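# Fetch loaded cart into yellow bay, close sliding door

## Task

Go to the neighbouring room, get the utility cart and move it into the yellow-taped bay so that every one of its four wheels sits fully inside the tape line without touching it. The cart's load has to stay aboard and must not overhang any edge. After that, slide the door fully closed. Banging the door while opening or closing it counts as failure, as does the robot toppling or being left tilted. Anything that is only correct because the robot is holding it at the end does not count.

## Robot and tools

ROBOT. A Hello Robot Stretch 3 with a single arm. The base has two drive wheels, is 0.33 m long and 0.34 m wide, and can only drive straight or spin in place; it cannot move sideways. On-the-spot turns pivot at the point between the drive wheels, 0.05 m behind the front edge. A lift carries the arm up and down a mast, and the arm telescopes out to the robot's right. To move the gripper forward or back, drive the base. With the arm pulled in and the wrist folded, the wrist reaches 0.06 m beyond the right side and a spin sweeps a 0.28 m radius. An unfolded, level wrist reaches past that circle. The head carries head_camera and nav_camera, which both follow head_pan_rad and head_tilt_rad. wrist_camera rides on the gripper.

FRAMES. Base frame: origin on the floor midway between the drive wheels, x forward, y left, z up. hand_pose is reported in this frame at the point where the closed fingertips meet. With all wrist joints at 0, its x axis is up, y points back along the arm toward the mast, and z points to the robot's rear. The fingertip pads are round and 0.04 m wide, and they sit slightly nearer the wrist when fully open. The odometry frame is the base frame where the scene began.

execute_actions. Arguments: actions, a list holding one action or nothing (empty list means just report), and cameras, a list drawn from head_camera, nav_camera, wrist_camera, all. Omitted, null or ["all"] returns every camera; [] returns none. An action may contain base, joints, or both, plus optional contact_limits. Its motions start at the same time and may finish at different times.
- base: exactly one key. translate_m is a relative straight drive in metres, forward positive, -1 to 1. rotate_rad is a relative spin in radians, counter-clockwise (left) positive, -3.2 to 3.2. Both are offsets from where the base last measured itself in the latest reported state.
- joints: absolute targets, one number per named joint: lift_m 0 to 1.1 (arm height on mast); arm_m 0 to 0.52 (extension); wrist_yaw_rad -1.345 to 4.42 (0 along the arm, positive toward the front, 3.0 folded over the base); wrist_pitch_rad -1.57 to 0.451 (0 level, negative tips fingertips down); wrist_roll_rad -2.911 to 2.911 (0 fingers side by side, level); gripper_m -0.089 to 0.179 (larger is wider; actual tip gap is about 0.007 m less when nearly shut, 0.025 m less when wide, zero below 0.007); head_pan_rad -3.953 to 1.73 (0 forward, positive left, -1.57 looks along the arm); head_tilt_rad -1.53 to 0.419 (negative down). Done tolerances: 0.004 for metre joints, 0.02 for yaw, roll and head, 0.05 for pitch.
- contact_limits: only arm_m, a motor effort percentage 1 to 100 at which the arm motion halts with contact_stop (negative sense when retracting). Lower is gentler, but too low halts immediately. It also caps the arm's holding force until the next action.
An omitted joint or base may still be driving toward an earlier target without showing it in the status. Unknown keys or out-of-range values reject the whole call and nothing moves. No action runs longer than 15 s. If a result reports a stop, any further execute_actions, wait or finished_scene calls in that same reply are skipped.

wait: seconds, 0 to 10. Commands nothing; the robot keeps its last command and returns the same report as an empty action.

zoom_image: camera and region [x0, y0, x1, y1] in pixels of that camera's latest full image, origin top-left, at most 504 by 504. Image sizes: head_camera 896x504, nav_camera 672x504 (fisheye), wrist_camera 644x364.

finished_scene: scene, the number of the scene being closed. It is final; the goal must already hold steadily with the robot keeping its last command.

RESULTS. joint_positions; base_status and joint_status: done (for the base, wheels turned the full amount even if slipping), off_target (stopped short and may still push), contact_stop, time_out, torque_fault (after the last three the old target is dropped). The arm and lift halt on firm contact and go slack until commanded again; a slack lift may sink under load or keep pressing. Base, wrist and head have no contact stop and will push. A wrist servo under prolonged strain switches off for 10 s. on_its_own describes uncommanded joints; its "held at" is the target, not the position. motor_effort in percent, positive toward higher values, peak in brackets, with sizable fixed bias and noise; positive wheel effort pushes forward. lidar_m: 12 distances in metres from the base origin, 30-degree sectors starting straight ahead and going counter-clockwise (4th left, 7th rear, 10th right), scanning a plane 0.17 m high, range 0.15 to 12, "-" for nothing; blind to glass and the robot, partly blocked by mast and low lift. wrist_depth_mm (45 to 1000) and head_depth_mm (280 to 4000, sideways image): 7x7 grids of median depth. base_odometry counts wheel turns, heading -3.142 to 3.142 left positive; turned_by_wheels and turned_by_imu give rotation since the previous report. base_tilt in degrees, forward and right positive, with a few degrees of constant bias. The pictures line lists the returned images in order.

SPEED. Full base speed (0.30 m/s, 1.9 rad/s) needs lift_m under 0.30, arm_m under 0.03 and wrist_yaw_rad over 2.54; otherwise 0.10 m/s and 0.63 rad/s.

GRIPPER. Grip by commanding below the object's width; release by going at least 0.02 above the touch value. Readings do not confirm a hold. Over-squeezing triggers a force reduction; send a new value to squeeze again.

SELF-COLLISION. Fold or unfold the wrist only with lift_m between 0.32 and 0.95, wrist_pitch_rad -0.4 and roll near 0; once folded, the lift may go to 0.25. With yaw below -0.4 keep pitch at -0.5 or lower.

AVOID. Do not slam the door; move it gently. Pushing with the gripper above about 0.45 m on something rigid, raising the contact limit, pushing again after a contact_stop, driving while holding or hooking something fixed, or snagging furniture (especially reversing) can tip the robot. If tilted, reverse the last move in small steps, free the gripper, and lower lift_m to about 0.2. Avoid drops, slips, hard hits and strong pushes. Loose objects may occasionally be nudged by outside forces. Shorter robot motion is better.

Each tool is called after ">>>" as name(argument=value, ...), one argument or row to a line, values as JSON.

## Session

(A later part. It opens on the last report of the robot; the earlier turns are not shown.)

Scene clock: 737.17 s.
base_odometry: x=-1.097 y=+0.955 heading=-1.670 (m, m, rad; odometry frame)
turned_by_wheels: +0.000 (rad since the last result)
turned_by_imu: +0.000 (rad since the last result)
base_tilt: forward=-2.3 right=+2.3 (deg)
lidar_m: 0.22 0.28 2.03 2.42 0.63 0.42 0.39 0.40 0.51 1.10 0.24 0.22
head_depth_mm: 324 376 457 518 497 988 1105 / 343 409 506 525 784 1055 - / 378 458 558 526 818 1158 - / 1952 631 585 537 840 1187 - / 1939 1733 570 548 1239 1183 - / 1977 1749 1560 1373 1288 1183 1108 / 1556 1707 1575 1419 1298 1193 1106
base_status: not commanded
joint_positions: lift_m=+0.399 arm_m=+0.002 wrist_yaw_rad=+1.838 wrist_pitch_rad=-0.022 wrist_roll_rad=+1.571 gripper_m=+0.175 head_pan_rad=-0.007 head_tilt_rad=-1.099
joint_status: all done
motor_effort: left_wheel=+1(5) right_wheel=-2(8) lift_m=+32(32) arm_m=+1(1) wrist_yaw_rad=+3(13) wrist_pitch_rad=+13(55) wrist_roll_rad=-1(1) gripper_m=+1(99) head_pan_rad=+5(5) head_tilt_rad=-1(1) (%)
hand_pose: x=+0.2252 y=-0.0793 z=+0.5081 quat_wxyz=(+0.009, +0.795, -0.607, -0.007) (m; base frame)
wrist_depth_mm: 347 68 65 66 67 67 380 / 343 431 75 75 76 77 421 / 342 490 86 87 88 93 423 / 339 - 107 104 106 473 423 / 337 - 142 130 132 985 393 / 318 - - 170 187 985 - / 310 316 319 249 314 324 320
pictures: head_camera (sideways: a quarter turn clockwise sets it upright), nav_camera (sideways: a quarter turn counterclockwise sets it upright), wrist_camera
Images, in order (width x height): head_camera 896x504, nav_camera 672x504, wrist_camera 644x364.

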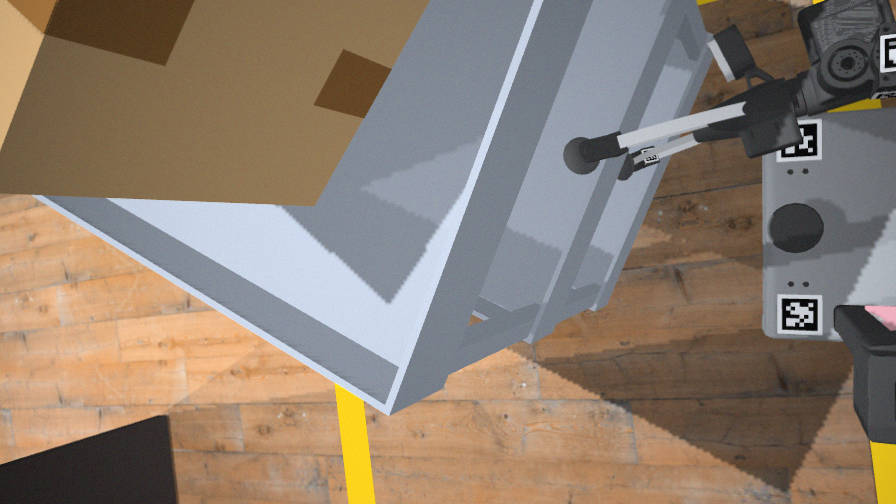

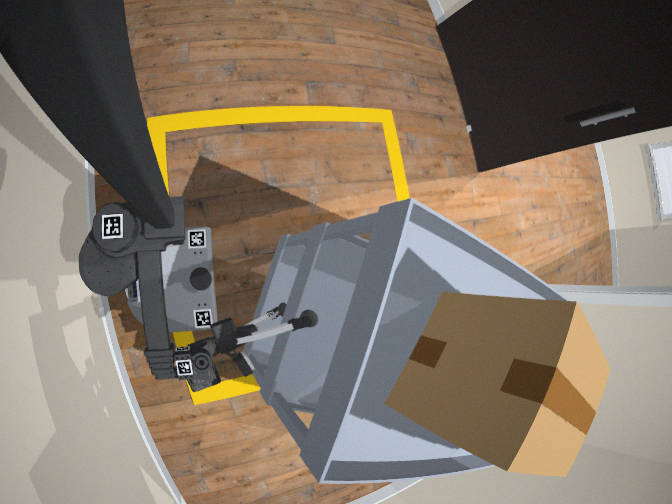

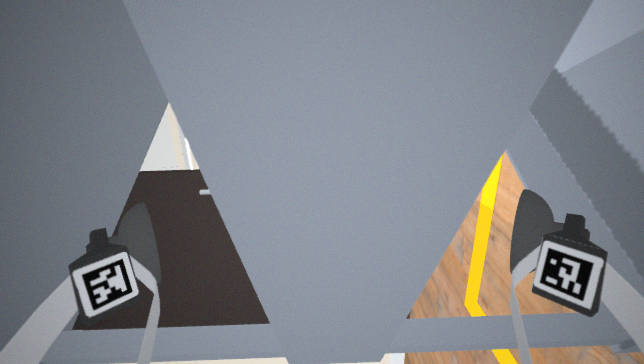

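>>> execute_actions(
  actions=[
    {"base":{"translate_m":-0.06},"joints":{"wrist_yaw_rad":2.35}},
  ],
  cameras=["head_camera","wrist_camera"],
)

>>> execute_actions(
  actions=[
    {"joints":{"gripper_m":0.0,"wrist_roll_rad":0.0,"wrist_pitch_rad":-0.4}},
  ],
  cameras=["head_camera"],
)

Scene clock: 742.87 s.
base_odometry: x=-1.091 y=+1.014 heading=-1.670 (m, m, rad; odometry frame)
turned_by_wheels: +0.000 (rad since the last result)
turned_by_imu: +0.001 (rad since the last result)
base_tilt: forward=-2.4 right=+2.4 (deg)
lidar_m: 0.28 0.35 2.11 2.25 0.54 0.36 0.34 0.34 0.43 0.93 0.29 0.27
head_depth_mm: 369 435 527 522 808 1153 1055 / 397 473 562 527 823 1170 - / 435 529 581 550 1058 1188 - / 1917 643 586 848 1141 1164 - / 1936 1690 579 788 1268 1185 - / 1981 1738 1501 1421 1286 1184 1109 / 1599 1742 1572 1420 1290 1190 1105
base_status: done
joint_positions: lift_m=+0.399 arm_m=+0.002 wrist_yaw_rad=+2.348 wrist_pitch_rad=-0.021 wrist_roll_rad=+1.571 gripper_m=+0.175 head_pan_rad=-0.007 head_tilt_rad=-1.099
joint_status: all done
motor_effort: left_wheel=+2(4) right_wheel=-1(5) lift_m=+32(32) arm_m=+1(1) wrist_yaw_rad=+3(5) wrist_pitch_rad=+13(14) wrist_roll_rad=-1(1) gripper_m=+0(1) head_pan_rad=+4(4) head_tilt_rad=-1(1) (%)
hand_pose: x=+0.1609 y=+0.0325 z=+0.5082 quat_wxyz=(+0.010, +0.922, -0.386, -0.004) (m; base frame)
wrist_depth_mm: 345 - - 220 - 881 369 / 329 334 339 293 330 341 332 / - - - - - 905 601 / - - - - - 906 608 / - - - - - - 577 / - - - - - 995 - / - - - - - 927 634
pictures: head_camera (sideways: a quarter turn clockwise sets it upright), wrist_camera
Images, in order (width x height): head_camera 896x504, wrist_camera 644x364.

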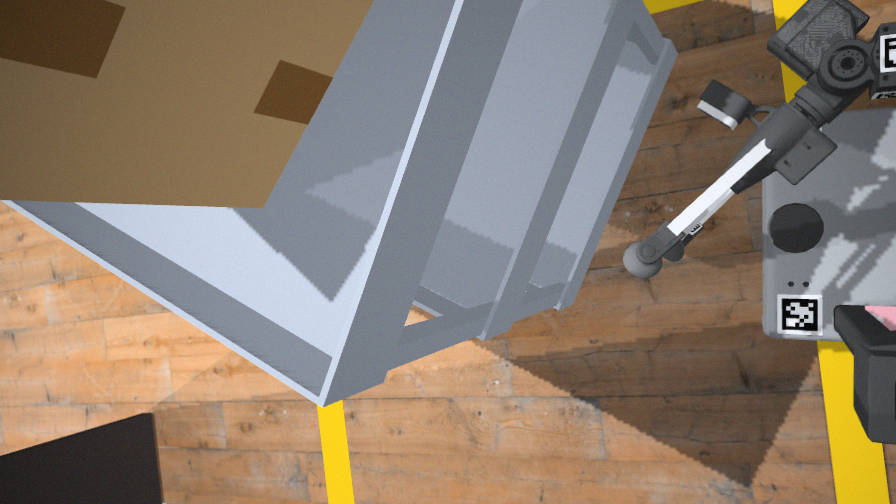

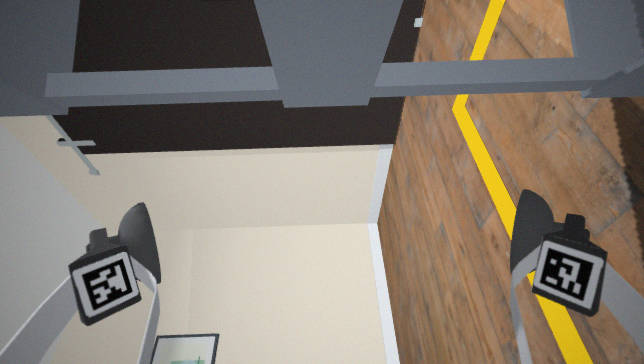

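Scene clock: 745.10 s.
base_odometry: x=-1.091 y=+1.014 heading=-1.670 (m, m, rad; odometry frame)
turned_by_wheels: +0.000 (rad since the last result)
turned_by_imu: +0.000 (rad since the last result)
base_tilt: forward=-2.3 right=+2.3 (deg)
lidar_m: 0.28 0.35 2.11 2.25 0.54 0.36 0.34 0.34 0.43 0.94 0.30 0.27
head_depth_mm: 369 435 528 521 804 1151 1057 / 397 472 563 527 824 1154 - / 435 528 581 548 1057 1176 - / 1918 641 585 852 1136 1167 - / 1947 1678 580 789 1263 1182 - / 1973 1739 1501 1402 1289 1185 1117 / 1603 1728 1555 1419 1296 1187 1103
base_status: not commanded
joint_positions: lift_m=+0.399 arm_m=+0.002 wrist_yaw_rad=+2.348 wrist_pitch_rad=-0.413 wrist_roll_rad=+0.004 gripper_m=+0.000 head_pan_rad=-0.007 head_tilt_rad=-1.099
joint_status: all done
motor_effort: left_wheel=+2(2) right_wheel=-2(2) lift_m=+32(31) arm_m=+1(1) wrist_yaw_rad=+2(3) wrist_pitch_rad=+8(13) wrist_roll_rad=-2(4) gripper_m=-3(97) head_pan_rad=+5(4) head_tilt_rad=-1(1) (%)
hand_pose: x=+0.1391 y=+0.0109 z=+0.4131 quat_wxyz=(+0.401, +0.695, -0.134, +0.581) (m; base frame)
wrist_depth_mm: - - - - 312 210 164 / - - - - - - 170 / - - - - - - 653 / 924 908 881 872 525 561 584 / 767 752 733 - 492 500 495 / 645 642 631 600 459 429 427 / 557 561 548 545 531 363 371
pictures: head_camera (sideways: a quarter turn clockwise sets it upright)
Images, in order (width x height): head_camera 896x504.

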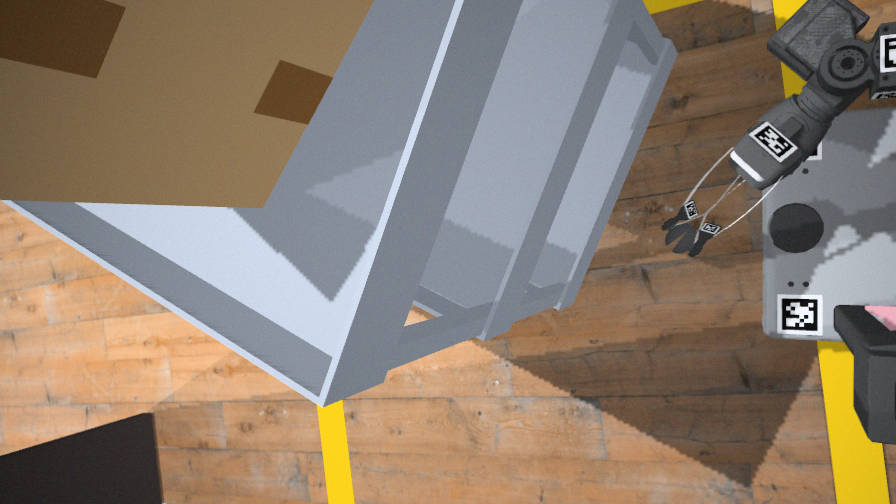

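>>> execute_actions(
  actions=[
    {"joints":{"wrist_yaw_rad":3.0},"base":{"translate_m":-0.03}},
  ],
  cameras=[],
)

>>> execute_actions(
  actions=[
    {"joints":{"lift_m":0.25}},
  ],
  cameras=[],
)

>>> execute_actions(
  actions=[
    {"base":{"rotate_rad":1.69},"joints":{"head_tilt_rad":-0.9}},
  ],
  cameras=["nav_camera"],
)

Scene clock: 778.90 s.
base_odometry: x=-1.088 y=+1.044 heading=-1.670 (m, m, rad; odometry frame)
turned_by_wheels: +0.000 (rad since the last result)
turned_by_imu: +0.001 (rad since the last result)
base_tilt: forward=-2.4 right=+2.4 (deg)
lidar_m: 0.31 0.39 2.15 2.05 0.49 0.33 0.31 0.31 0.39 0.84 0.32 0.30
head_depth_mm: 394 464 553 526 818 1154 1071 / 423 505 571 546 833 1167 - / 463 564 582 856 1121 1170 - / 713 650 586 873 1174 1174 - / 1950 618 585 872 1268 1176 - / 1994 1759 1491 1410 1287 1184 1110 / 1601 1751 1568 1413 1294 1192 1099
base_status: done
joint_positions: lift_m=+0.399 arm_m=+0.002 wrist_yaw_rad=+2.998 wrist_pitch_rad=-0.414 wrist_roll_rad=+0.004 gripper_m=+0.000 head_pan_rad=-0.007 head_tilt_rad=-1.099
joint_status: all done
motor_effort: left_wheel=+1(2) right_wheel=-2(5) lift_m=+32(32) arm_m=+1(0) wrist_yaw_rad=+3(5) wrist_pitch_rad=+8(9) wrist_roll_rad=-2(2) gripper_m=-3(3) head_pan_rad=+4(4) head_tilt_rad=+0(0) (%)
hand_pose: x=+0.0109 y=+0.0758 z=+0.4129 quat_wxyz=(+0.195, +0.702, +0.095, +0.679) (m; base frame)
wrist_depth_mm: 543 - - - - - - / 534 - - - - - - / 519 692 - - - - - / 492 704 894 877 856 825 822 / 466 682 742 - 714 703 687 / 443 616 - 601 603 601 587 / 427 551 - 574 533 527 511
pictures: none
No camera images: the call's "cameras" was empty. Leave "cameras" out to get every camera's image.

Scene clock: 781.10 s.
base_odometry: x=-1.088 y=+1.044 heading=-1.670 (m, m, rad; odometry frame)
turned_by_wheels: +0.000 (rad since the last result)
turned_by_imu: +0.000 (rad since the last result)
base_tilt: forward=-2.4 right=+2.4 (deg)
lidar_m: 0.30 0.39 2.14 2.05 0.49 0.33 0.31 0.31 0.39 0.84 0.33 0.30
head_depth_mm: 394 464 553 526 817 1164 1075 / 423 504 572 546 830 1167 - / 463 563 583 856 1127 1169 - / 711 649 586 873 1171 1182 - / 1952 616 584 879 1267 1178 - / 1965 1746 1500 1410 1281 1185 1104 / 1605 1770 1564 1419 1311 1187 1104
base_status: not commanded
joint_positions: lift_m=+0.251 arm_m=+0.002 wrist_yaw_rad=+2.998 wrist_pitch_rad=-0.415 wrist_roll_rad=+0.004 gripper_m=+0.000 head_pan_rad=-0.007 head_tilt_rad=-1.099
joint_status: all done
motor_effort: left_wheel=+2(2) right_wheel=-2(2) lift_m=+7(28) arm_m=+1(1) wrist_yaw_rad=+3(3) wrist_pitch_rad=+9(9) wrist_roll_rad=-2(2) gripper_m=-2(3) head_pan_rad=+4(5) head_tilt_rad=+0(1) (%)
hand_pose: x=+0.0109 y=+0.0757 z=+0.2642 quat_wxyz=(+0.195, +0.702, +0.096, +0.679) (m; base frame)
wrist_depth_mm: 545 - - - - - - / 531 - - - - - 973 / 516 687 798 795 771 748 726 / 479 623 631 631 617 605 584 / 449 536 541 - 510 500 488 / 411 - - - 431 429 426 / - - - - 383 376 373
pictures: none
No camera images: the call's "cameras" was empty. Leave "cameras" out to get every camera's image.

Scene clock: 783.43 s.
base_odometry: x=-1.088 y=+1.044 heading=+0.020 (m, m, rad; odometry frame)
turned_by_wheels: +1.690 (rad since the last result)
turned_by_imu: +1.689 (rad since the last result)
base_tilt: forward=-2.4 right=+2.4 (deg)
lidar_m: 1.21 0.44 0.32 0.31 0.32 0.43 1.17 0.31 0.30 0.31 1.72 2.43
head_depth_mm: 2146 2190 1841 1555 1359 1210 1093 / 2141 2223 1822 1577 1370 1225 1094 / 2181 2253 1863 1572 1383 1219 1103 / 2169 2238 1856 1595 1378 1226 1107 / 2095 2125 1832 1592 1399 1222 1101 / 1315 1291 1269 1254 1223 1151 1079 / 896 884 878 870 853 843 830
base_status: done
joint_positions: lift_m=+0.251 arm_m=+0.002 wrist_yaw_rad=+2.998 wrist_pitch_rad=-0.415 wrist_roll_rad=+0.004 gripper_m=+0.000 head_pan_rad=-0.007 head_tilt_rad=-0.902
joint_status: all done
motor_effort: left_wheel=-1(6) right_wheel=+1(6) lift_m=+7(7) arm_m=+0(1) wrist_yaw_rad=+2(3) wrist_pitch_rad=+9(9) wrist_roll_rad=-2(2) gripper_m=-3(3) head_pan_rad=+5(3) head_tilt_rad=+1(21) (%)
hand_pose: x=+0.0108 y=+0.0757 z=+0.2642 quat_wxyz=(+0.195, +0.701, +0.096, +0.679) (m; base frame)
wrist_depth_mm: 291 - 311 325 339 354 368 / 315 - 340 357 373 391 412 / 346 358 378 397 416 437 460 / 380 399 423 439 462 480 510 / 418 430 450 - 496 501 494 / 450 - - - 431 428 426 / - - - - 382 377 374
pictures: nav_camera (sideways: a quarter turn counterclockwise sets it upright)
Images, in order (width x height): nav_camera 672x504.

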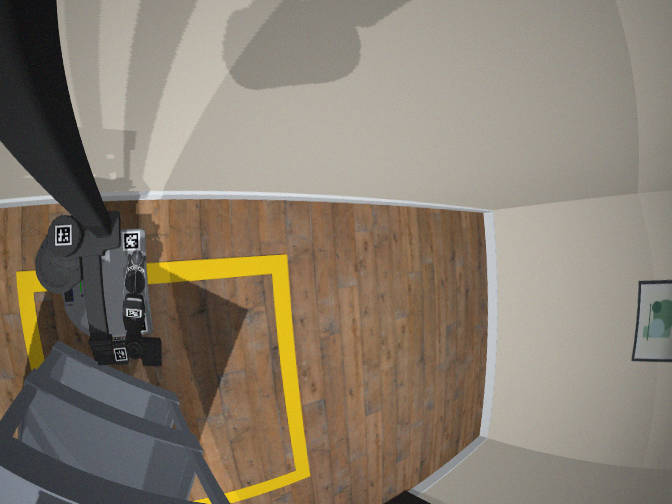

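>>> execute_actions(
  actions=[
    {"base":{"translate_m":0.47}},
  ],
  cameras=["nav_camera"],
)

>>> execute_actions(
  actions=[
    {"base":{"rotate_rad":-1.571},"joints":{"head_pan_rad":-0.8,"head_tilt_rad":-0.9}},
  ],
  cameras=["nav_camera","head_camera"],
)

Scene clock: 789.60 s.
base_odometry: x=-0.618 y=+1.053 heading=+0.020 (m, m, rad; odometry frame)
turned_by_wheels: +0.000 (rad since the last result)
turned_by_imu: +0.000 (rad since the last result)
base_tilt: forward=-2.4 right=+2.4 (deg)
lidar_m: 1.21 0.44 0.32 0.31 0.32 0.43 0.77 0.56 0.55 1.66 1.72 2.01
head_depth_mm: 1728 2023 1824 1568 1359 1205 1094 / 1726 2021 1838 1569 1374 1220 1098 / 1733 2006 1844 1581 1380 1221 1099 / 1735 2021 1861 1582 1385 1221 1105 / 1726 1970 1823 1579 1392 1232 1102 / 1322 1302 1280 1256 1235 1163 1073 / 907 896 882 875 861 848 838
base_status: done
joint_positions: lift_m=+0.251 arm_m=+0.002 wrist_yaw_rad=+2.999 wrist_pitch_rad=-0.415 wrist_roll_rad=+0.004 gripper_m=+0.000 head_pan_rad=-0.007 head_tilt_rad=-0.901
joint_status: not commanded
motor_effort: left_wheel=-1(4) right_wheel=+1(7) lift_m=+8(8) arm_m=+1(1) wrist_yaw_rad=+2(2) wrist_pitch_rad=+9(9) wrist_roll_rad=-2(1) gripper_m=-2(3) head_pan_rad=+3(4) head_tilt_rad=+0(1) (%)
hand_pose: x=+0.0107 y=+0.0757 z=+0.2642 quat_wxyz=(+0.195, +0.701, +0.096, +0.679) (m; base frame)
wrist_depth_mm: 293 - 313 328 339 355 374 / 319 - 342 358 376 393 413 / 347 360 381 398 419 437 467 / 383 402 424 441 467 490 511 / 417 435 455 - 500 501 495 / 449 - - - 431 430 427 / - - - - 381 379 373
pictures: nav_camera (sideways: a quarter turn counterclockwise sets it upright)
Images, in order (width x height): nav_camera 672x504.

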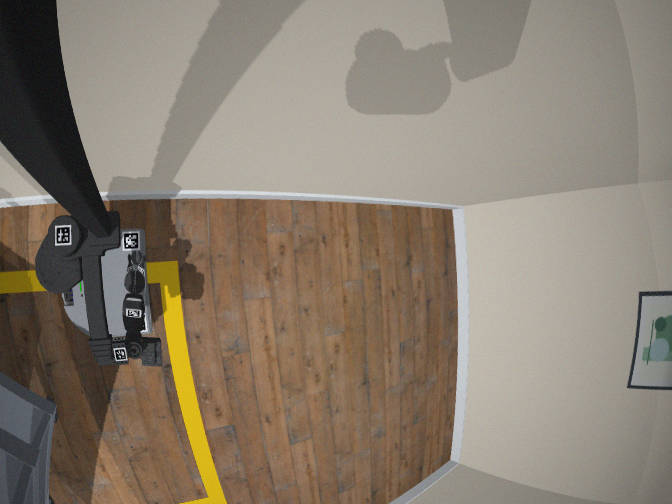

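Scene clock: 791.80 s.
base_odometry: x=-0.618 y=+1.053 heading=-1.551 (m, m, rad; odometry frame)
turned_by_wheels: -1.571 (rad since the last result)
turned_by_imu: -1.570 (rad since the last result)
base_tilt: forward=-2.4 right=+2.4 (deg)
lidar_m: 1.66 1.73 2.01 1.17 0.43 0.32 0.31 0.32 0.44 0.75 0.55 0.55
head_depth_mm: 645 754 1064 1041 1315 1221 1099 / 641 752 719 1026 1297 1220 1115 / 655 767 706 1004 1287 1219 1113 / 1028 865 753 1002 1335 1231 1097 / 1030 2024 1815 1589 1388 1227 1104 / 1789 2021 1871 1609 1395 1233 1114 / 1699 2179 1882 1615 1398 1247 1107
base_status: done
joint_positions: lift_m=+0.251 arm_m=+0.002 wrist_yaw_rad=+2.999 wrist_pitch_rad=-0.415 wrist_roll_rad=+0.004 gripper_m=+0.000 head_pan_rad=-0.793 head_tilt_rad=-0.901
joint_status: all done
motor_effort: left_wheel=+1(8) right_wheel=-2(6) lift_m=+8(8) arm_m=+0(1) wrist_yaw_rad=+1(2) wrist_pitch_rad=+9(9) wrist_roll_rad=-2(1) gripper_m=-3(3) head_pan_rad=-4(49) head_tilt_rad=+1(3) (%)
hand_pose: x=+0.0107 y=+0.0757 z=+0.2642 quat_wxyz=(+0.195, +0.701, +0.096, +0.679) (m; base frame)
wrist_depth_mm: 442 - - - - - - / 443 - - - - - 990 / 432 561 816 783 773 744 732 / 425 550 632 626 609 605 589 / 404 518 542 - 512 502 493 / 375 - - - 432 431 426 / - - - - 382 379 374
pictures: head_camera (sideways: a quarter turn clockwise sets it upright), nav_camera (sideways: a quarter turn counterclockwise sets it upright)
Images, in order (width x height): head_camera 896x504, nav_camera 672x504.

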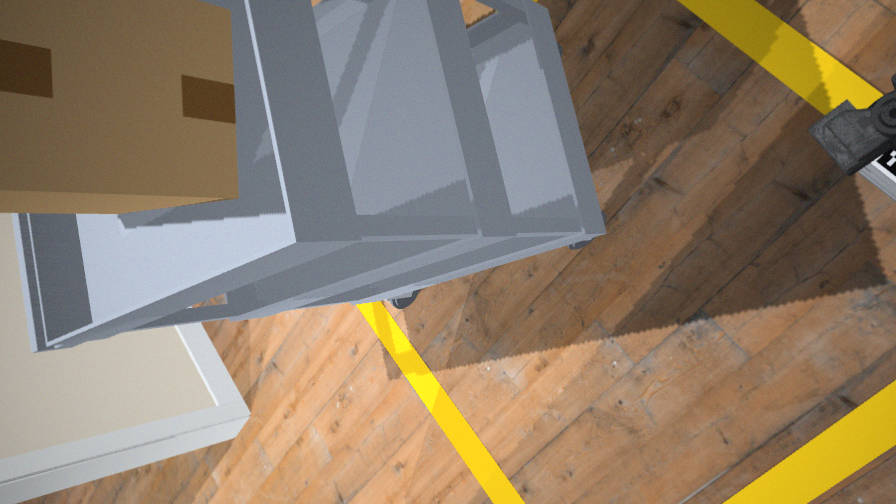

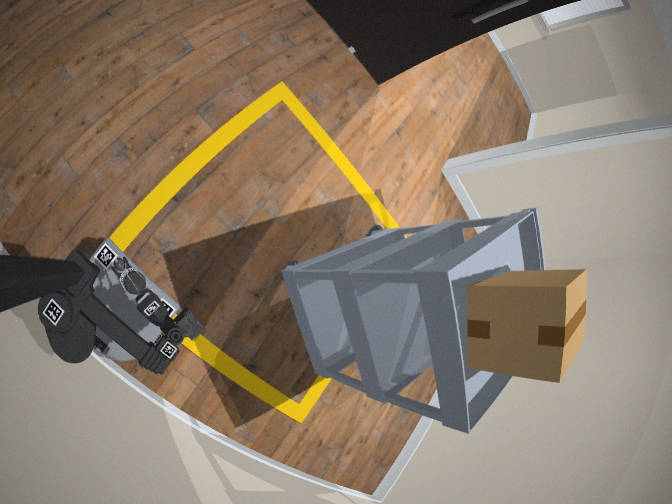

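>>> execute_actions(
  actions=[
    {"base":{"translate_m":0.88},"joints":{"head_pan_rad":-1.4,"head_tilt_rad":-0.9}},
  ],
  cameras=["head_camera"],
)

>>> execute_actions(
  actions=[
    {"joints":{"lift_m":0.40}},
  ],
  cameras=[],
)

>>> execute_actions(
  actions=[
    {"joints":{"wrist_yaw_rad":0.0}},
  ],
  cameras=[],
)

>>> execute_actions(
  actions=[
    {"joints":{"wrist_pitch_rad":0.0,"wrist_roll_rad":1.57,"gripper_m":0.17}},
  ],
)

Scene clock: 809.77 s.
base_odometry: x=-0.600 y=+0.174 heading=-1.551 (m, m, rad; odometry frame)
turned_by_wheels: +0.000 (rad since the last result)
turned_by_imu: +0.000 (rad since the last result)
base_tilt: forward=-2.3 right=+2.4 (deg)
lidar_m: 0.79 0.82 1.12 1.93 1.67 1.23 1.19 0.60 0.58 0.60 1.22 1.26
head_depth_mm: 1500 826 706 993 1194 1203 1091 / 1599 787 1041 1017 1264 1223 1129 / 1655 1780 1812 1517 1328 1223 1148 / 1691 1945 1860 1585 1384 1224 1104 / 1708 2036 1883 1603 1394 1230 1107 / 1734 1946 1860 1601 1401 1233 1107 / 1520 1590 1665 1590 1410 1243 1110
base_status: done
joint_positions: lift_m=+0.251 arm_m=+0.002 wrist_yaw_rad=+2.999 wrist_pitch_rad=-0.415 wrist_roll_rad=+0.004 gripper_m=+0.000 head_pan_rad=-1.393 head_tilt_rad=-0.901
joint_status: all done
motor_effort: left_wheel=+2(7) right_wheel=-2(5) lift_m=+8(8) arm_m=+0(0) wrist_yaw_rad=+1(2) wrist_pitch_rad=+9(9) wrist_roll_rad=-2(1) gripper_m=-3(2) head_pan_rad=-4(44) head_tilt_rad=+1(3) (%)
hand_pose: x=+0.0107 y=+0.0757 z=+0.2642 quat_wxyz=(+0.195, +0.701, +0.096, +0.679) (m; base frame)
wrist_depth_mm: - - - - - - 806 / - - - - - 994 833 / 852 815 814 797 769 762 743 / 664 653 635 633 617 602 588 / 548 538 540 - 514 501 493 / 475 - - - 429 433 425 / - - - - 381 378 372
pictures: head_camera (sideways: a quarter turn clockwise sets it upright)
Images, in order (width x height): head_camera 896x504.

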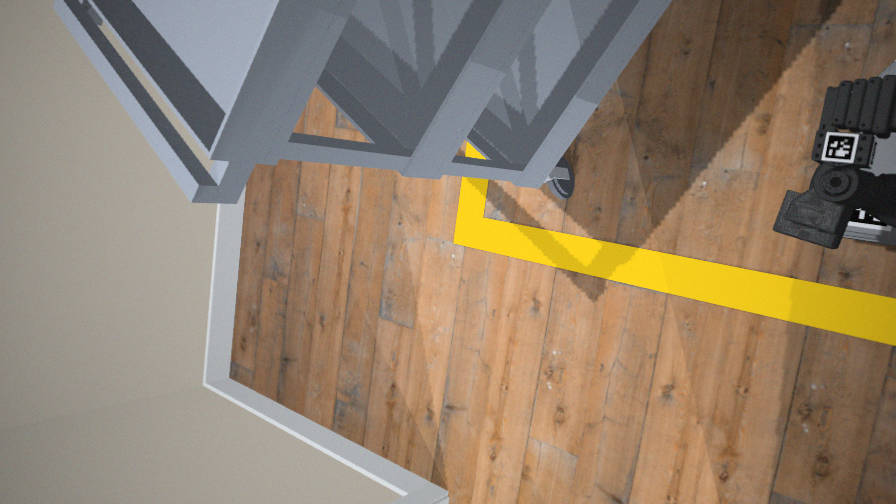

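Scene clock: 811.97 s.
base_odometry: x=-0.600 y=+0.174 heading=-1.551 (m, m, rad; odometry frame)
turned_by_wheels: +0.000 (rad since the last result)
turned_by_imu: +0.000 (rad since the last result)
base_tilt: forward=-2.3 right=+2.4 (deg)
lidar_m: 0.79 0.82 1.12 1.93 1.67 1.23 1.18 0.60 0.58 0.60 1.22 1.27
head_depth_mm: 1501 826 705 994 1186 1196 1102 / 1609 786 1045 1027 1261 1214 - / 1656 1778 1801 1509 1336 1220 - / 1681 1967 1871 1580 1383 1225 1104 / 1728 2001 1874 1593 1392 1232 1102 / 1735 1946 1858 1609 1393 1236 1112 / 1502 1583 1668 1567 1396 1241 1111
base_status: not commanded
joint_positions: lift_m=+0.399 arm_m=+0.002 wrist_yaw_rad=+2.999 wrist_pitch_rad=-0.415 wrist_roll_rad=+0.004 gripper_m=+0.000 head_pan_rad=-1.393 head_tilt_rad=-0.901
joint_status: all done
motor_effort: left_wheel=+2(2) right_wheel=-2(2) lift_m=+33(34) arm_m=+0(0) wrist_yaw_rad=+1(1) wrist_pitch_rad=+9(9) wrist_roll_rad=-2(2) gripper_m=-3(2) head_pan_rad=-3(4) head_tilt_rad=+1(1) (%)
hand_pose: x=+0.0107 y=+0.0757 z=+0.4126 quat_wxyz=(+0.195, +0.701, +0.096, +0.679) (m; base frame)
wrist_depth_mm: - - - - - - 821 / - - - - - - 829 / - - - - - - 854 / 928 910 885 877 846 843 793 / 761 749 748 - 712 698 692 / 643 646 - 599 600 594 591 / 559 556 - 567 527 523 517
pictures: none
No camera images: the call's "cameras" was empty. Leave "cameras" out to get every camera's image.

Scene clock: 814.47 s.
base_odometry: x=-0.600 y=+0.174 heading=-1.551 (m, m, rad; odometry frame)
turned_by_wheels: +0.000 (rad since the last result)
turned_by_imu: +0.000 (rad since the last result)
base_tilt: forward=-2.4 right=+2.4 (deg)
lidar_m: 0.79 0.82 1.12 1.93 1.68 1.23 1.19 0.60 0.58 0.60 1.22 1.26
head_depth_mm: 1512 825 708 996 1189 1196 1106 / 1610 784 1047 1018 1264 1219 - / 1650 1792 1816 1520 1328 1243 - / 1687 1979 1866 1585 1381 1231 1121 / 1716 2013 1893 1591 1386 1235 1100 / 1740 1931 1871 1599 1397 1235 1106 / 1502 1591 1655 1589 1395 1238 1111
base_status: not commanded
joint_positions: lift_m=+0.399 arm_m=+0.002 wrist_yaw_rad=+0.002 wrist_pitch_rad=-0.415 wrist_roll_rad=+0.002 gripper_m=+0.000 head_pan_rad=-1.393 head_tilt_rad=-0.901
joint_status: all done
motor_effort: left_wheel=+1(1) right_wheel=-2(2) lift_m=+33(33) arm_m=+0(0) wrist_yaw_rad=-2(4) wrist_pitch_rad=+9(9) wrist_roll_rad=-1(2) gripper_m=-2(3) head_pan_rad=-3(3) head_tilt_rad=+1(1) (%)
hand_pose: x=-0.0211 y=-0.3716 z=+0.4126 quat_wxyz=(+0.692, +0.146, -0.692, -0.145) (m; base frame)
wrist_depth_mm: - - - - - 296 260 / - - - - 877 - - / - - - 717 767 736 683 / 919 923 890 614 618 595 596 / 755 750 733 - 473 456 499 / 643 634 626 595 597 462 388 / 553 552 547 540 528 530 509
pictures: none
No camera images: the call's "cameras" was empty. Leave "cameras" out to get every camera's image.

Scene clock: 816.67 s.
base_odometry: x=-0.600 y=+0.174 heading=-1.551 (m, m, rad; odometry frame)
turned_by_wheels: +0.000 (rad since the last result)
turned_by_imu: +0.000 (rad since the last result)
base_tilt: forward=-2.4 right=+2.4 (deg)
lidar_m: 0.79 0.82 1.12 1.93 1.67 1.23 1.19 0.60 0.58 0.60 1.22 1.26
head_depth_mm: 1502 825 706 993 1195 1198 1107 / 1601 787 1048 1020 1264 1232 - / 1647 1790 1812 1521 1332 1245 - / 1674 1972 1856 1595 1385 1222 1116 / 1720 2018 1856 1598 1391 1231 1105 / 1748 1964 1882 1605 1401 1239 1109 / 1508 1574 1665 1587 1402 1246 1107
base_status: not commanded
joint_positions: lift_m=+0.399 arm_m=+0.002 wrist_yaw_rad=+0.002 wrist_pitch_rad=-0.022 wrist_roll_rad=+1.569 gripper_m=+0.170 head_pan_rad=-1.393 head_tilt_rad=-0.901
joint_status: all done
motor_effort: left_wheel=+2(2) right_wheel=-2(2) lift_m=+33(33) arm_m=+0(0) wrist_yaw_rad=-3(2) wrist_pitch_rad=+14(15) wrist_roll_rad=+0(2) gripper_m=+1(99) head_pan_rad=-4(4) head_tilt_rad=+1(1) (%)
hand_pose: x=-0.0209 y=-0.4025 z=+0.5079 quat_wxyz=(+0.001, +0.001, -1.000, -0.011) (m; base frame)
wrist_depth_mm: 343 500 - 309 - 615 417 / 343 494 - 341 - 623 363 / 380 490 - 388 - 588 400 / 458 455 - 453 468 464 456 / - - - - - - 576 / - - - - - 993 558 / - - - - - 927 645
pictures: head_camera (sideways: a quarter turn clockwise sets it upright), nav_camera (sideways: a quarter turn counterclockwise sets it upright), wrist_camera
Images, in order (width x height): head_camera 896x504, nav_camera 672x504, wrist_camera 644x364.

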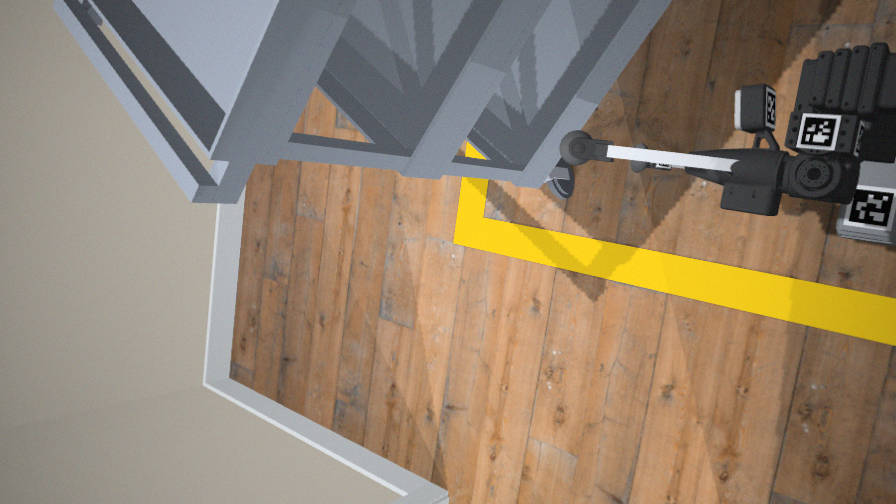

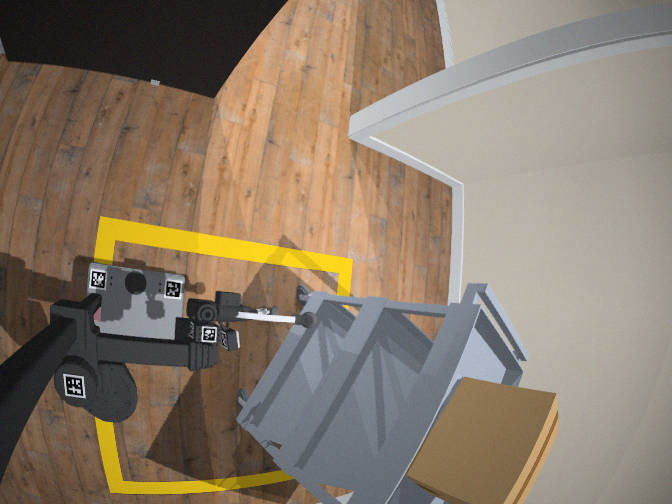

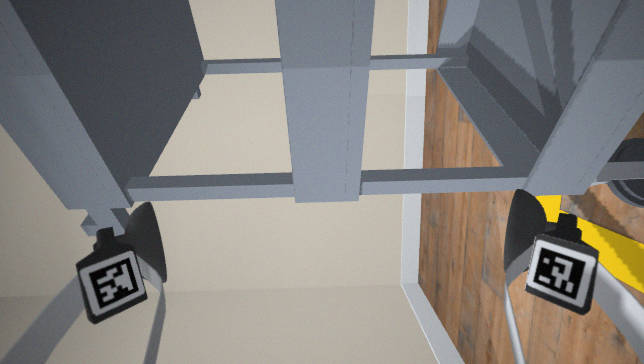

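>>> execute_actions(
  actions=[
    {"base":{"translate_m":-0.07},"joints":{"arm_m":0.15}},
  ],
  cameras=["head_camera","wrist_camera"],
)

Scene clock: 825.43 s.
base_odometry: x=-0.602 y=+0.244 heading=-1.551 (m, m, rad; odometry frame)
turned_by_wheels: +0.000 (rad since the last result)
turned_by_imu: +0.001 (rad since the last result)
base_tilt: forward=-2.3 right=+2.4 (deg)
lidar_m: 0.86 0.89 1.22 1.93 1.57 1.15 1.12 0.56 0.54 0.56 1.27 1.27
head_depth_mm: 963 778 675 997 1166 1179 1086 / 1565 829 732 1010 1232 - 1119 / 1632 790 898 1047 1312 1199 1117 / 1686 1867 1877 1588 1389 1231 1121 / 1716 2017 1873 1589 1395 1226 1106 / 1757 2017 1886 1595 1393 1235 1109 / 1641 1714 1764 1606 1396 1238 1113
base_status: done
joint_positions: lift_m=+0.399 arm_m=+0.150 wrist_yaw_rad=+0.001 wrist_pitch_rad=-0.021 wrist_roll_rad=+1.569 gripper_m=+0.170 head_pan_rad=-1.393 head_tilt_rad=-0.901
joint_status: all done
motor_effort: left_wheel=+2(2) right_wheel=-2(5) lift_m=+33(33) arm_m=+3(5) wrist_yaw_rad=-1(2) wrist_pitch_rad=+13(14) wrist_roll_rad=+0(0) gripper_m=+1(0) head_pan_rad=-4(3) head_tilt_rad=+1(1) (%)
hand_pose: x=-0.0211 y=-0.5504 z=+0.5082 quat_wxyz=(+0.001, +0.001, -1.000, -0.011) (m; base frame)
wrist_depth_mm: 345 499 - 155 158 574 414 / 342 495 645 172 180 619 420 / 341 491 - 194 - 561 421 / 340 490 - 220 - 915 420 / 338 - - 258 - - 388 / 320 330 333 312 337 548 333 / - - - - - 933 640
pictures: head_camera (sideways: a quarter turn clockwise sets it upright), wrist_camera
Images, in order (width x height): head_camera 896x504, wrist_camera 644x364.

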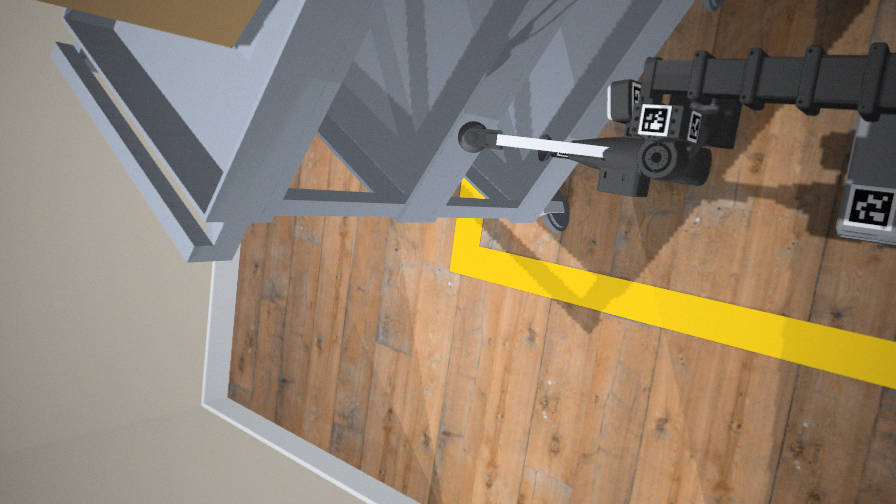

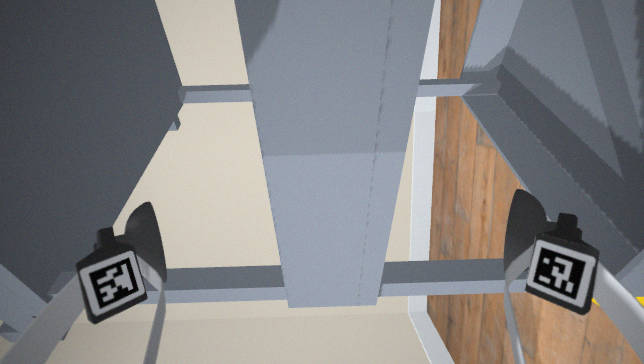

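>>> execute_actions(
  actions=[
    {"joints":{"arm_m":0.23}},
  ],
  cameras=["head_camera","wrist_camera"],
)

Scene clock: 832.00 s.
base_odometry: x=-0.602 y=+0.244 heading=-1.551 (m, m, rad; odometry frame)
turned_by_wheels: +0.000 (rad since the last result)
turned_by_imu: +0.001 (rad since the last result)
base_tilt: forward=-2.4 right=+2.4 (deg)
lidar_m: 0.86 0.89 1.23 1.93 1.58 1.16 1.11 0.56 0.54 0.56 1.27 1.27
head_depth_mm: 965 779 675 996 1163 1175 1098 / 1554 828 730 996 1252 1208 1109 / 1641 787 899 1044 1306 1231 1121 / 1678 1849 1849 1586 1395 1224 1116 / 1708 2021 1864 1597 1382 1233 1106 / 1753 2019 1891 1613 1389 1245 1113 / 1634 1717 1771 1608 1399 1232 1114
base_status: not commanded
joint_positions: lift_m=+0.399 arm_m=+0.230 wrist_yaw_rad=+0.001 wrist_pitch_rad=-0.021 wrist_roll_rad=+1.569 gripper_m=+0.170 head_pan_rad=-1.393 head_tilt_rad=-0.901
joint_status: all done
motor_effort: left_wheel=+1(1) right_wheel=-2(2) lift_m=+33(33) arm_m=+4(5) wrist_yaw_rad=-1(1) wrist_pitch_rad=+13(13) wrist_roll_rad=+0(1) gripper_m=+0(1) head_pan_rad=-5(4) head_tilt_rad=+1(1) (%)
hand_pose: x=-0.0211 y=-0.6304 z=+0.5082 quat_wxyz=(+0.001, +0.001, -1.000, -0.011) (m; base frame)
wrist_depth_mm: 346 501 88 89 90 94 416 / 343 493 98 99 100 513 416 / 341 491 114 111 112 513 420 / 340 - 134 127 129 910 392 / 340 - - 149 155 - 356 / - - - 179 196 977 313 / 251 253 251 223 249 253 253
pictures: head_camera (sideways: a quarter turn clockwise sets it upright), wrist_camera
Images, in order (width x height): head_camera 896x504, wrist_camera 644x364.

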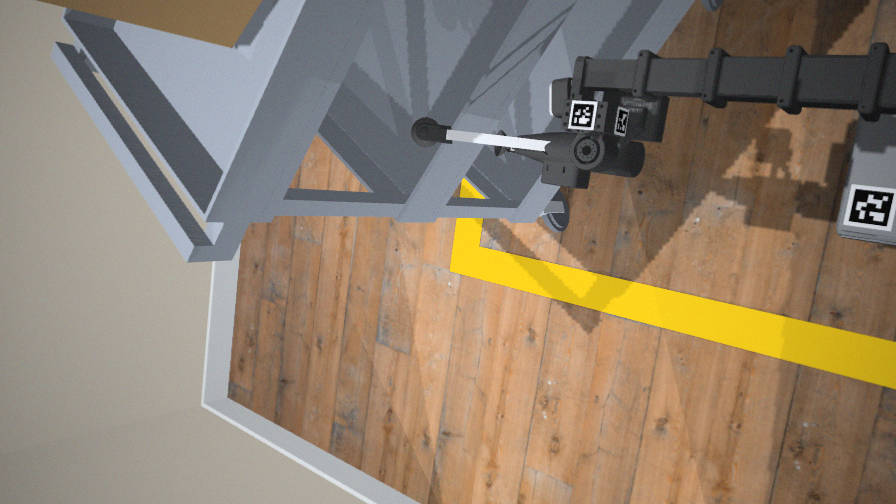

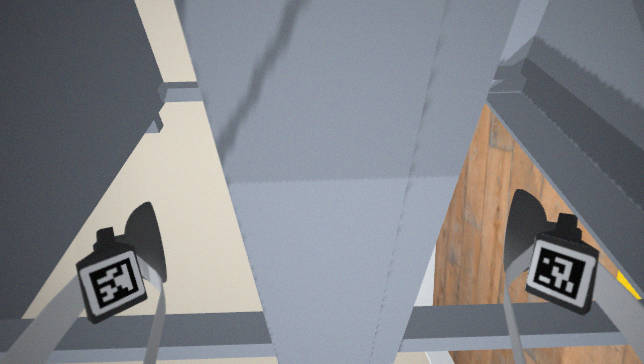

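>>> execute_actions(
  actions=[
    {"joints":{"gripper_m":0.045}},
  ],
  cameras=["head_camera","wrist_camera"],
)

Scene clock: 836.73 s.
base_odometry: x=-0.602 y=+0.244 heading=-1.551 (m, m, rad; odometry frame)
turned_by_wheels: +0.000 (rad since the last result)
turned_by_imu: +0.001 (rad since the last result)
base_tilt: forward=-2.3 right=+2.4 (deg)
lidar_m: 0.85 0.89 1.22 1.93 1.58 1.15 1.12 0.56 0.54 0.56 1.27 1.27
head_depth_mm: 959 776 675 991 1169 1175 1091 / 1554 832 727 1016 1258 1209 1108 / 1655 787 890 1048 1302 1219 1114 / 1687 1867 1866 1583 1382 1227 1111 / 1724 2029 1854 1597 1391 1234 1103 / 1743 2029 1877 1601 1405 1236 1105 / 1626 1714 1776 1613 1404 1245 1115
base_status: not commanded
joint_positions: lift_m=+0.399 arm_m=+0.230 wrist_yaw_rad=+0.004 wrist_pitch_rad=-0.031 wrist_roll_rad=+1.578 gripper_m=+0.046 head_pan_rad=-1.393 head_tilt_rad=-0.901
joint_status: all done
motor_effort: left_wheel=+2(2) right_wheel=-3(3) lift_m=+33(33) arm_m=-2(4) wrist_yaw_rad=-6(6) wrist_pitch_rad=+19(22) wrist_roll_rad=-3(3) gripper_m=-30(100) head_pan_rad=-5(4) head_tilt_rad=+1(1) (%)
hand_pose: x=-0.0202 y=-0.6305 z=+0.5056 quat_wxyz=(-0.003, +0.002, -1.000, -0.016) (m; base frame)
wrist_depth_mm: 347 479 86 87 88 498 408 / 350 511 96 97 98 537 413 / 350 507 109 109 111 526 416 / 344 - 127 125 127 897 385 / 343 - 144 146 148 839 358 / - - 188 175 185 743 572 / 245 248 249 218 246 251 250
pictures: head_camera (sideways: a quarter turn clockwise sets it upright), wrist_camera
Images, in order (width x height): head_camera 896x504, wrist_camera 644x364.

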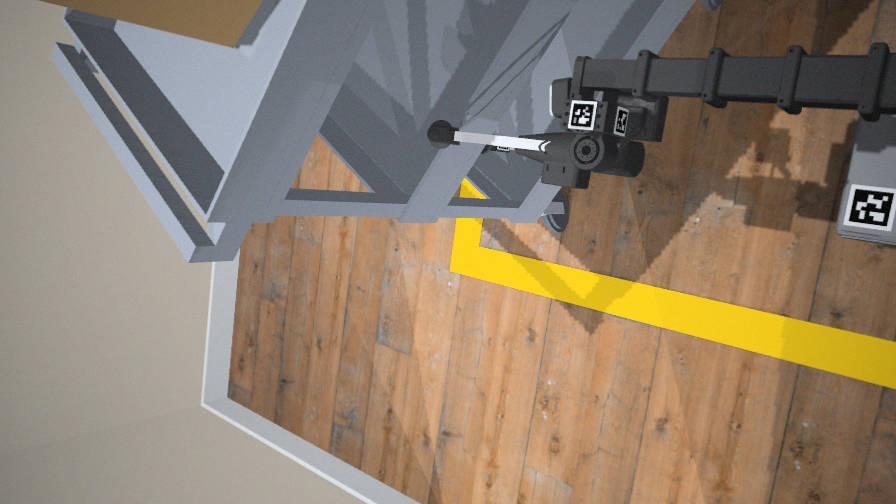

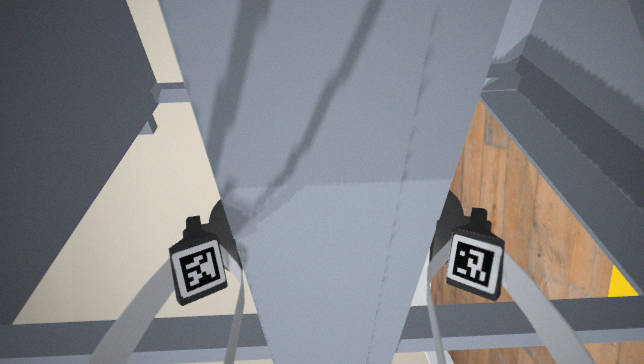

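>>> execute_actions(
  actions=[
    {"joints":{"gripper_m":0.03}},
  ],
  cameras=[],
)

>>> execute_actions(
  actions=[
    {"joints":{"arm_m":0.17}},
  ],
  cameras=["head_camera","wrist_camera"],
)

Scene clock: 839.13 s.
base_odometry: x=-0.602 y=+0.244 heading=-1.551 (m, m, rad; odometry frame)
turned_by_wheels: +0.000 (rad since the last result)
turned_by_imu: +0.000 (rad since the last result)
base_tilt: forward=-2.3 right=+2.4 (deg)
lidar_m: 0.86 0.89 1.22 1.93 1.57 1.16 1.12 0.56 0.54 0.56 1.26 1.27
head_depth_mm: 962 779 672 996 1166 1171 1100 / 1554 828 714 1023 1256 1212 1115 / 1647 783 871 1050 1307 1221 1113 / 1680 1877 1856 1587 1387 1227 1117 / 1711 2021 1884 1586 1388 1235 1103 / 1742 1996 1890 1597 1390 1239 1111 / 1630 1720 1764 1618 1397 1237 1110
base_status: not commanded
joint_positions: lift_m=+0.399 arm_m=+0.230 wrist_yaw_rad=+0.001 wrist_pitch_rad=-0.031 wrist_roll_rad=+1.579 gripper_m=+0.032 head_pan_rad=-1.393 head_tilt_rad=-0.901
joint_status: all done
motor_effort: left_wheel=+2(2) right_wheel=-3(3) lift_m=+33(33) arm_m=-1(2) wrist_yaw_rad=-2(5) wrist_pitch_rad=+19(19) wrist_roll_rad=-4(4) gripper_m=-37(100) head_pan_rad=-2(4) head_tilt_rad=+0(1) (%)
hand_pose: x=-0.0210 y=-0.6305 z=+0.5056 quat_wxyz=(-0.004, +0.001, -1.000, -0.016) (m; base frame)
wrist_depth_mm: 347 452 85 86 87 501 408 / 351 510 95 96 97 537 413 / 349 511 107 108 109 510 416 / 345 - 125 123 125 892 388 / 343 - 141 143 145 836 362 / - - 179 172 181 746 567 / 246 244 243 214 241 252 249
pictures: none
No camera images: the call's "cameras" was empty. Leave "cameras" out to get every camera's image.

Scene clock: 840.73 s.
base_odometry: x=-0.602 y=+0.244 heading=-1.551 (m, m, rad; odometry frame)
turned_by_wheels: -0.001 (rad since the last result)
turned_by_imu: -0.001 (rad since the last result)
base_tilt: forward=-2.4 right=+2.4 (deg)
lidar_m: 0.86 0.89 1.22 1.93 1.58 1.16 1.12 0.56 0.52 0.53 1.27 1.27
head_depth_mm: 1499 736 664 977 912 1167 1088 / 1546 826 675 1010 1211 - 1121 / 1651 784 714 999 1269 1205 1117 / 1686 1882 1774 1558 1358 1227 1115 / 1720 1999 1876 1592 1395 1232 1104 / 1743 2017 1891 1604 1397 1239 1105 / 1631 1733 1759 1603 1407 1239 1113
base_status: not commanded
joint_positions: lift_m=+0.399 arm_m=+0.171 wrist_yaw_rad=-0.028 wrist_pitch_rad=-0.032 wrist_roll_rad=+1.579 gripper_m=+0.039 head_pan_rad=-1.393 head_tilt_rad=-0.901
joint_status: all done
on_its_own: gripper_m is held at +0.038, not at your +0.030, by its stall guard, which is still easing; wrist_yaw_rad is at rest, and its effort (+36) is outside its rest range (-12 to +12)
motor_effort: left_wheel=-3(2) right_wheel=+9(9) lift_m=+33(33) arm_m=-9(11) wrist_yaw_rad=+36(35) wrist_pitch_rad=+19(19) wrist_roll_rad=-4(4) gripper_m=-34(37) head_pan_rad=-5(4) head_tilt_rad=+1(0) (%)
hand_pose: x=-0.0284 y=-0.5710 z=+0.5055 quat_wxyz=(-0.004, -0.014, -1.000, -0.016) (m; base frame)
wrist_depth_mm: 345 - 99 100 101 518 407 / 353 509 109 109 110 560 411 / 349 500 120 119 121 565 411 / 348 629 137 132 134 878 411 / 343 - 146 148 149 824 376 / - - 174 167 174 904 598 / - - 241 193 218 239 239
pictures: head_camera (sideways: a quarter turn clockwise sets it upright), wrist_camera
Images, in order (width x height): head_camera 896x504, wrist_camera 644x364.

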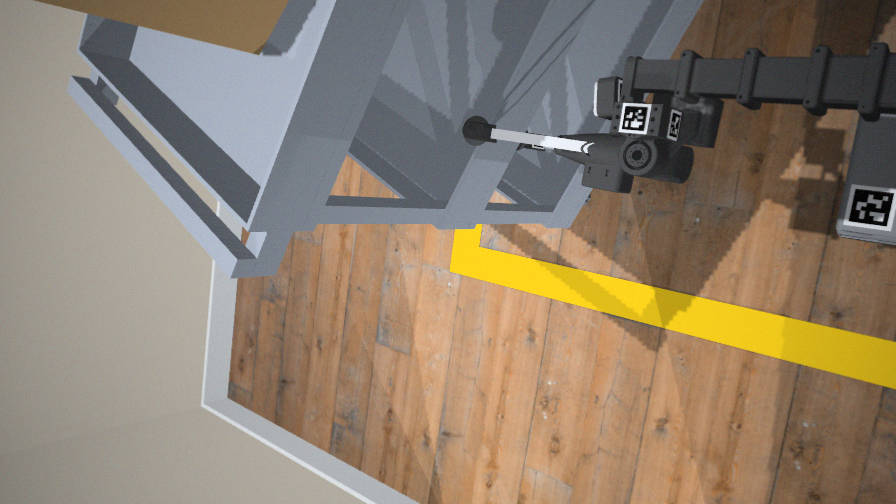

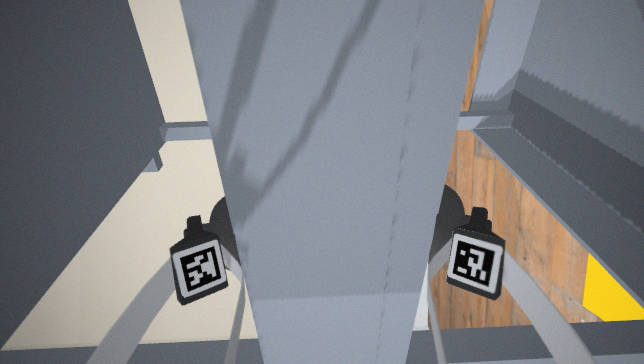

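>>> execute_actions(
  actions=[
    {"joints":{"arm_m":0.10,"wrist_yaw_rad":0.0},"base":{"translate_m":-0.06}},
  ],
  cameras=["head_camera","wrist_camera"],
)

Scene clock: 846.13 s.
base_odometry: x=-0.603 y=+0.304 heading=-1.551 (m, m, rad; odometry frame)
turned_by_wheels: +0.000 (rad since the last result)
turned_by_imu: +0.001 (rad since the last result)
base_tilt: forward=-2.4 right=+2.4 (deg)
lidar_m: 0.92 0.95 1.38 1.94 1.49 1.09 1.05 0.54 0.47 0.47 1.37 1.31
head_depth_mm: 1511 634 684 932 898 1127 1087 / 1565 835 707 959 1150 - 1107 / 1635 786 690 982 1172 1210 1114 / 1690 1894 665 1524 1337 1227 1116 / 1713 2014 1823 1601 1391 1234 1102 / 1751 2054 1878 1600 1400 1239 1114 / 1714 1828 1815 1618 1406 1238 1108
base_status: done
joint_positions: lift_m=+0.399 arm_m=+0.101 wrist_yaw_rad=-0.036 wrist_pitch_rad=-0.035 wrist_roll_rad=+1.578 gripper_m=+0.056 head_pan_rad=-1.393 head_tilt_rad=-0.901
joint_status: wrist_yaw_rad off_target (ended at -0.036, target +0.000); the others done
on_its_own: wrist_yaw_rad is held at -0.045, not at your +0.000, by its stall guard, which is not easing now; gripper_m is held at +0.055, not at your +0.030, by its stall guard, which is not easing now
motor_effort: left_wheel=+3(7) right_wheel=-3(11) lift_m=+33(34) arm_m=-6(10) wrist_yaw_rad=-12(31) wrist_pitch_rad=+21(22) wrist_roll_rad=-3(4) gripper_m=-25(26) head_pan_rad=-4(3) head_tilt_rad=+1(1) (%)
hand_pose: x=-0.0304 y=-0.5006 z=+0.5046 quat_wxyz=(-0.004, -0.018, -1.000, -0.018) (m; base frame)
wrist_depth_mm: 348 - 110 110 111 535 404 / 343 517 118 117 119 563 409 / 350 501 127 126 128 600 411 / 348 501 139 136 137 573 417 / 346 - 146 147 149 826 383 / 341 - 162 161 166 898 577 / - - - 177 185 924 550
pictures: head_camera (sideways: a quarter turn clockwise sets it upright), wrist_camera
Images, in order (width x height): head_camera 896x504, wrist_camera 644x364.

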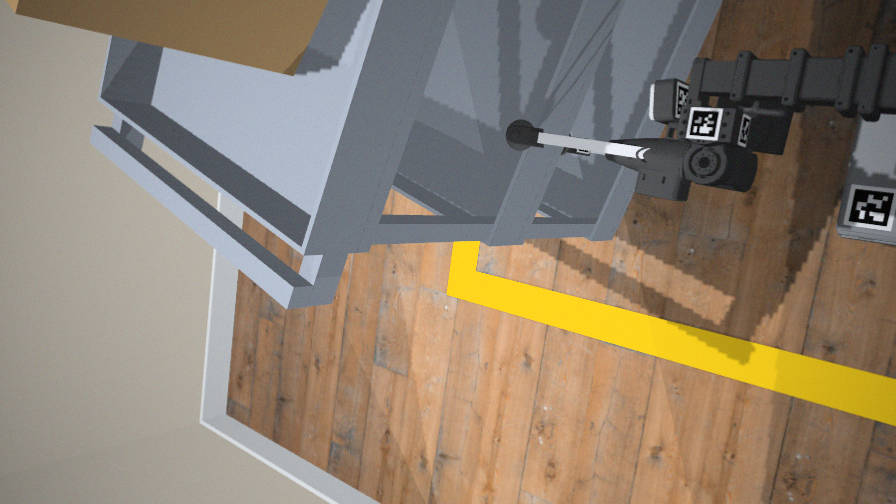

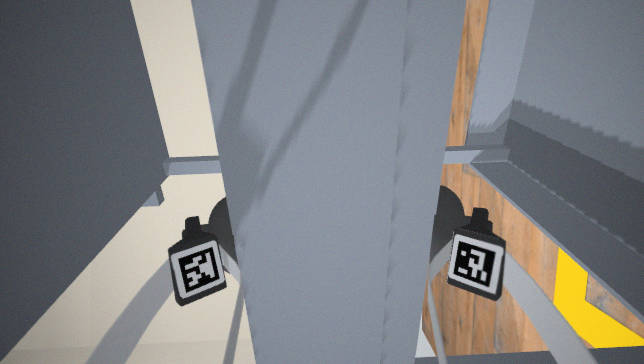

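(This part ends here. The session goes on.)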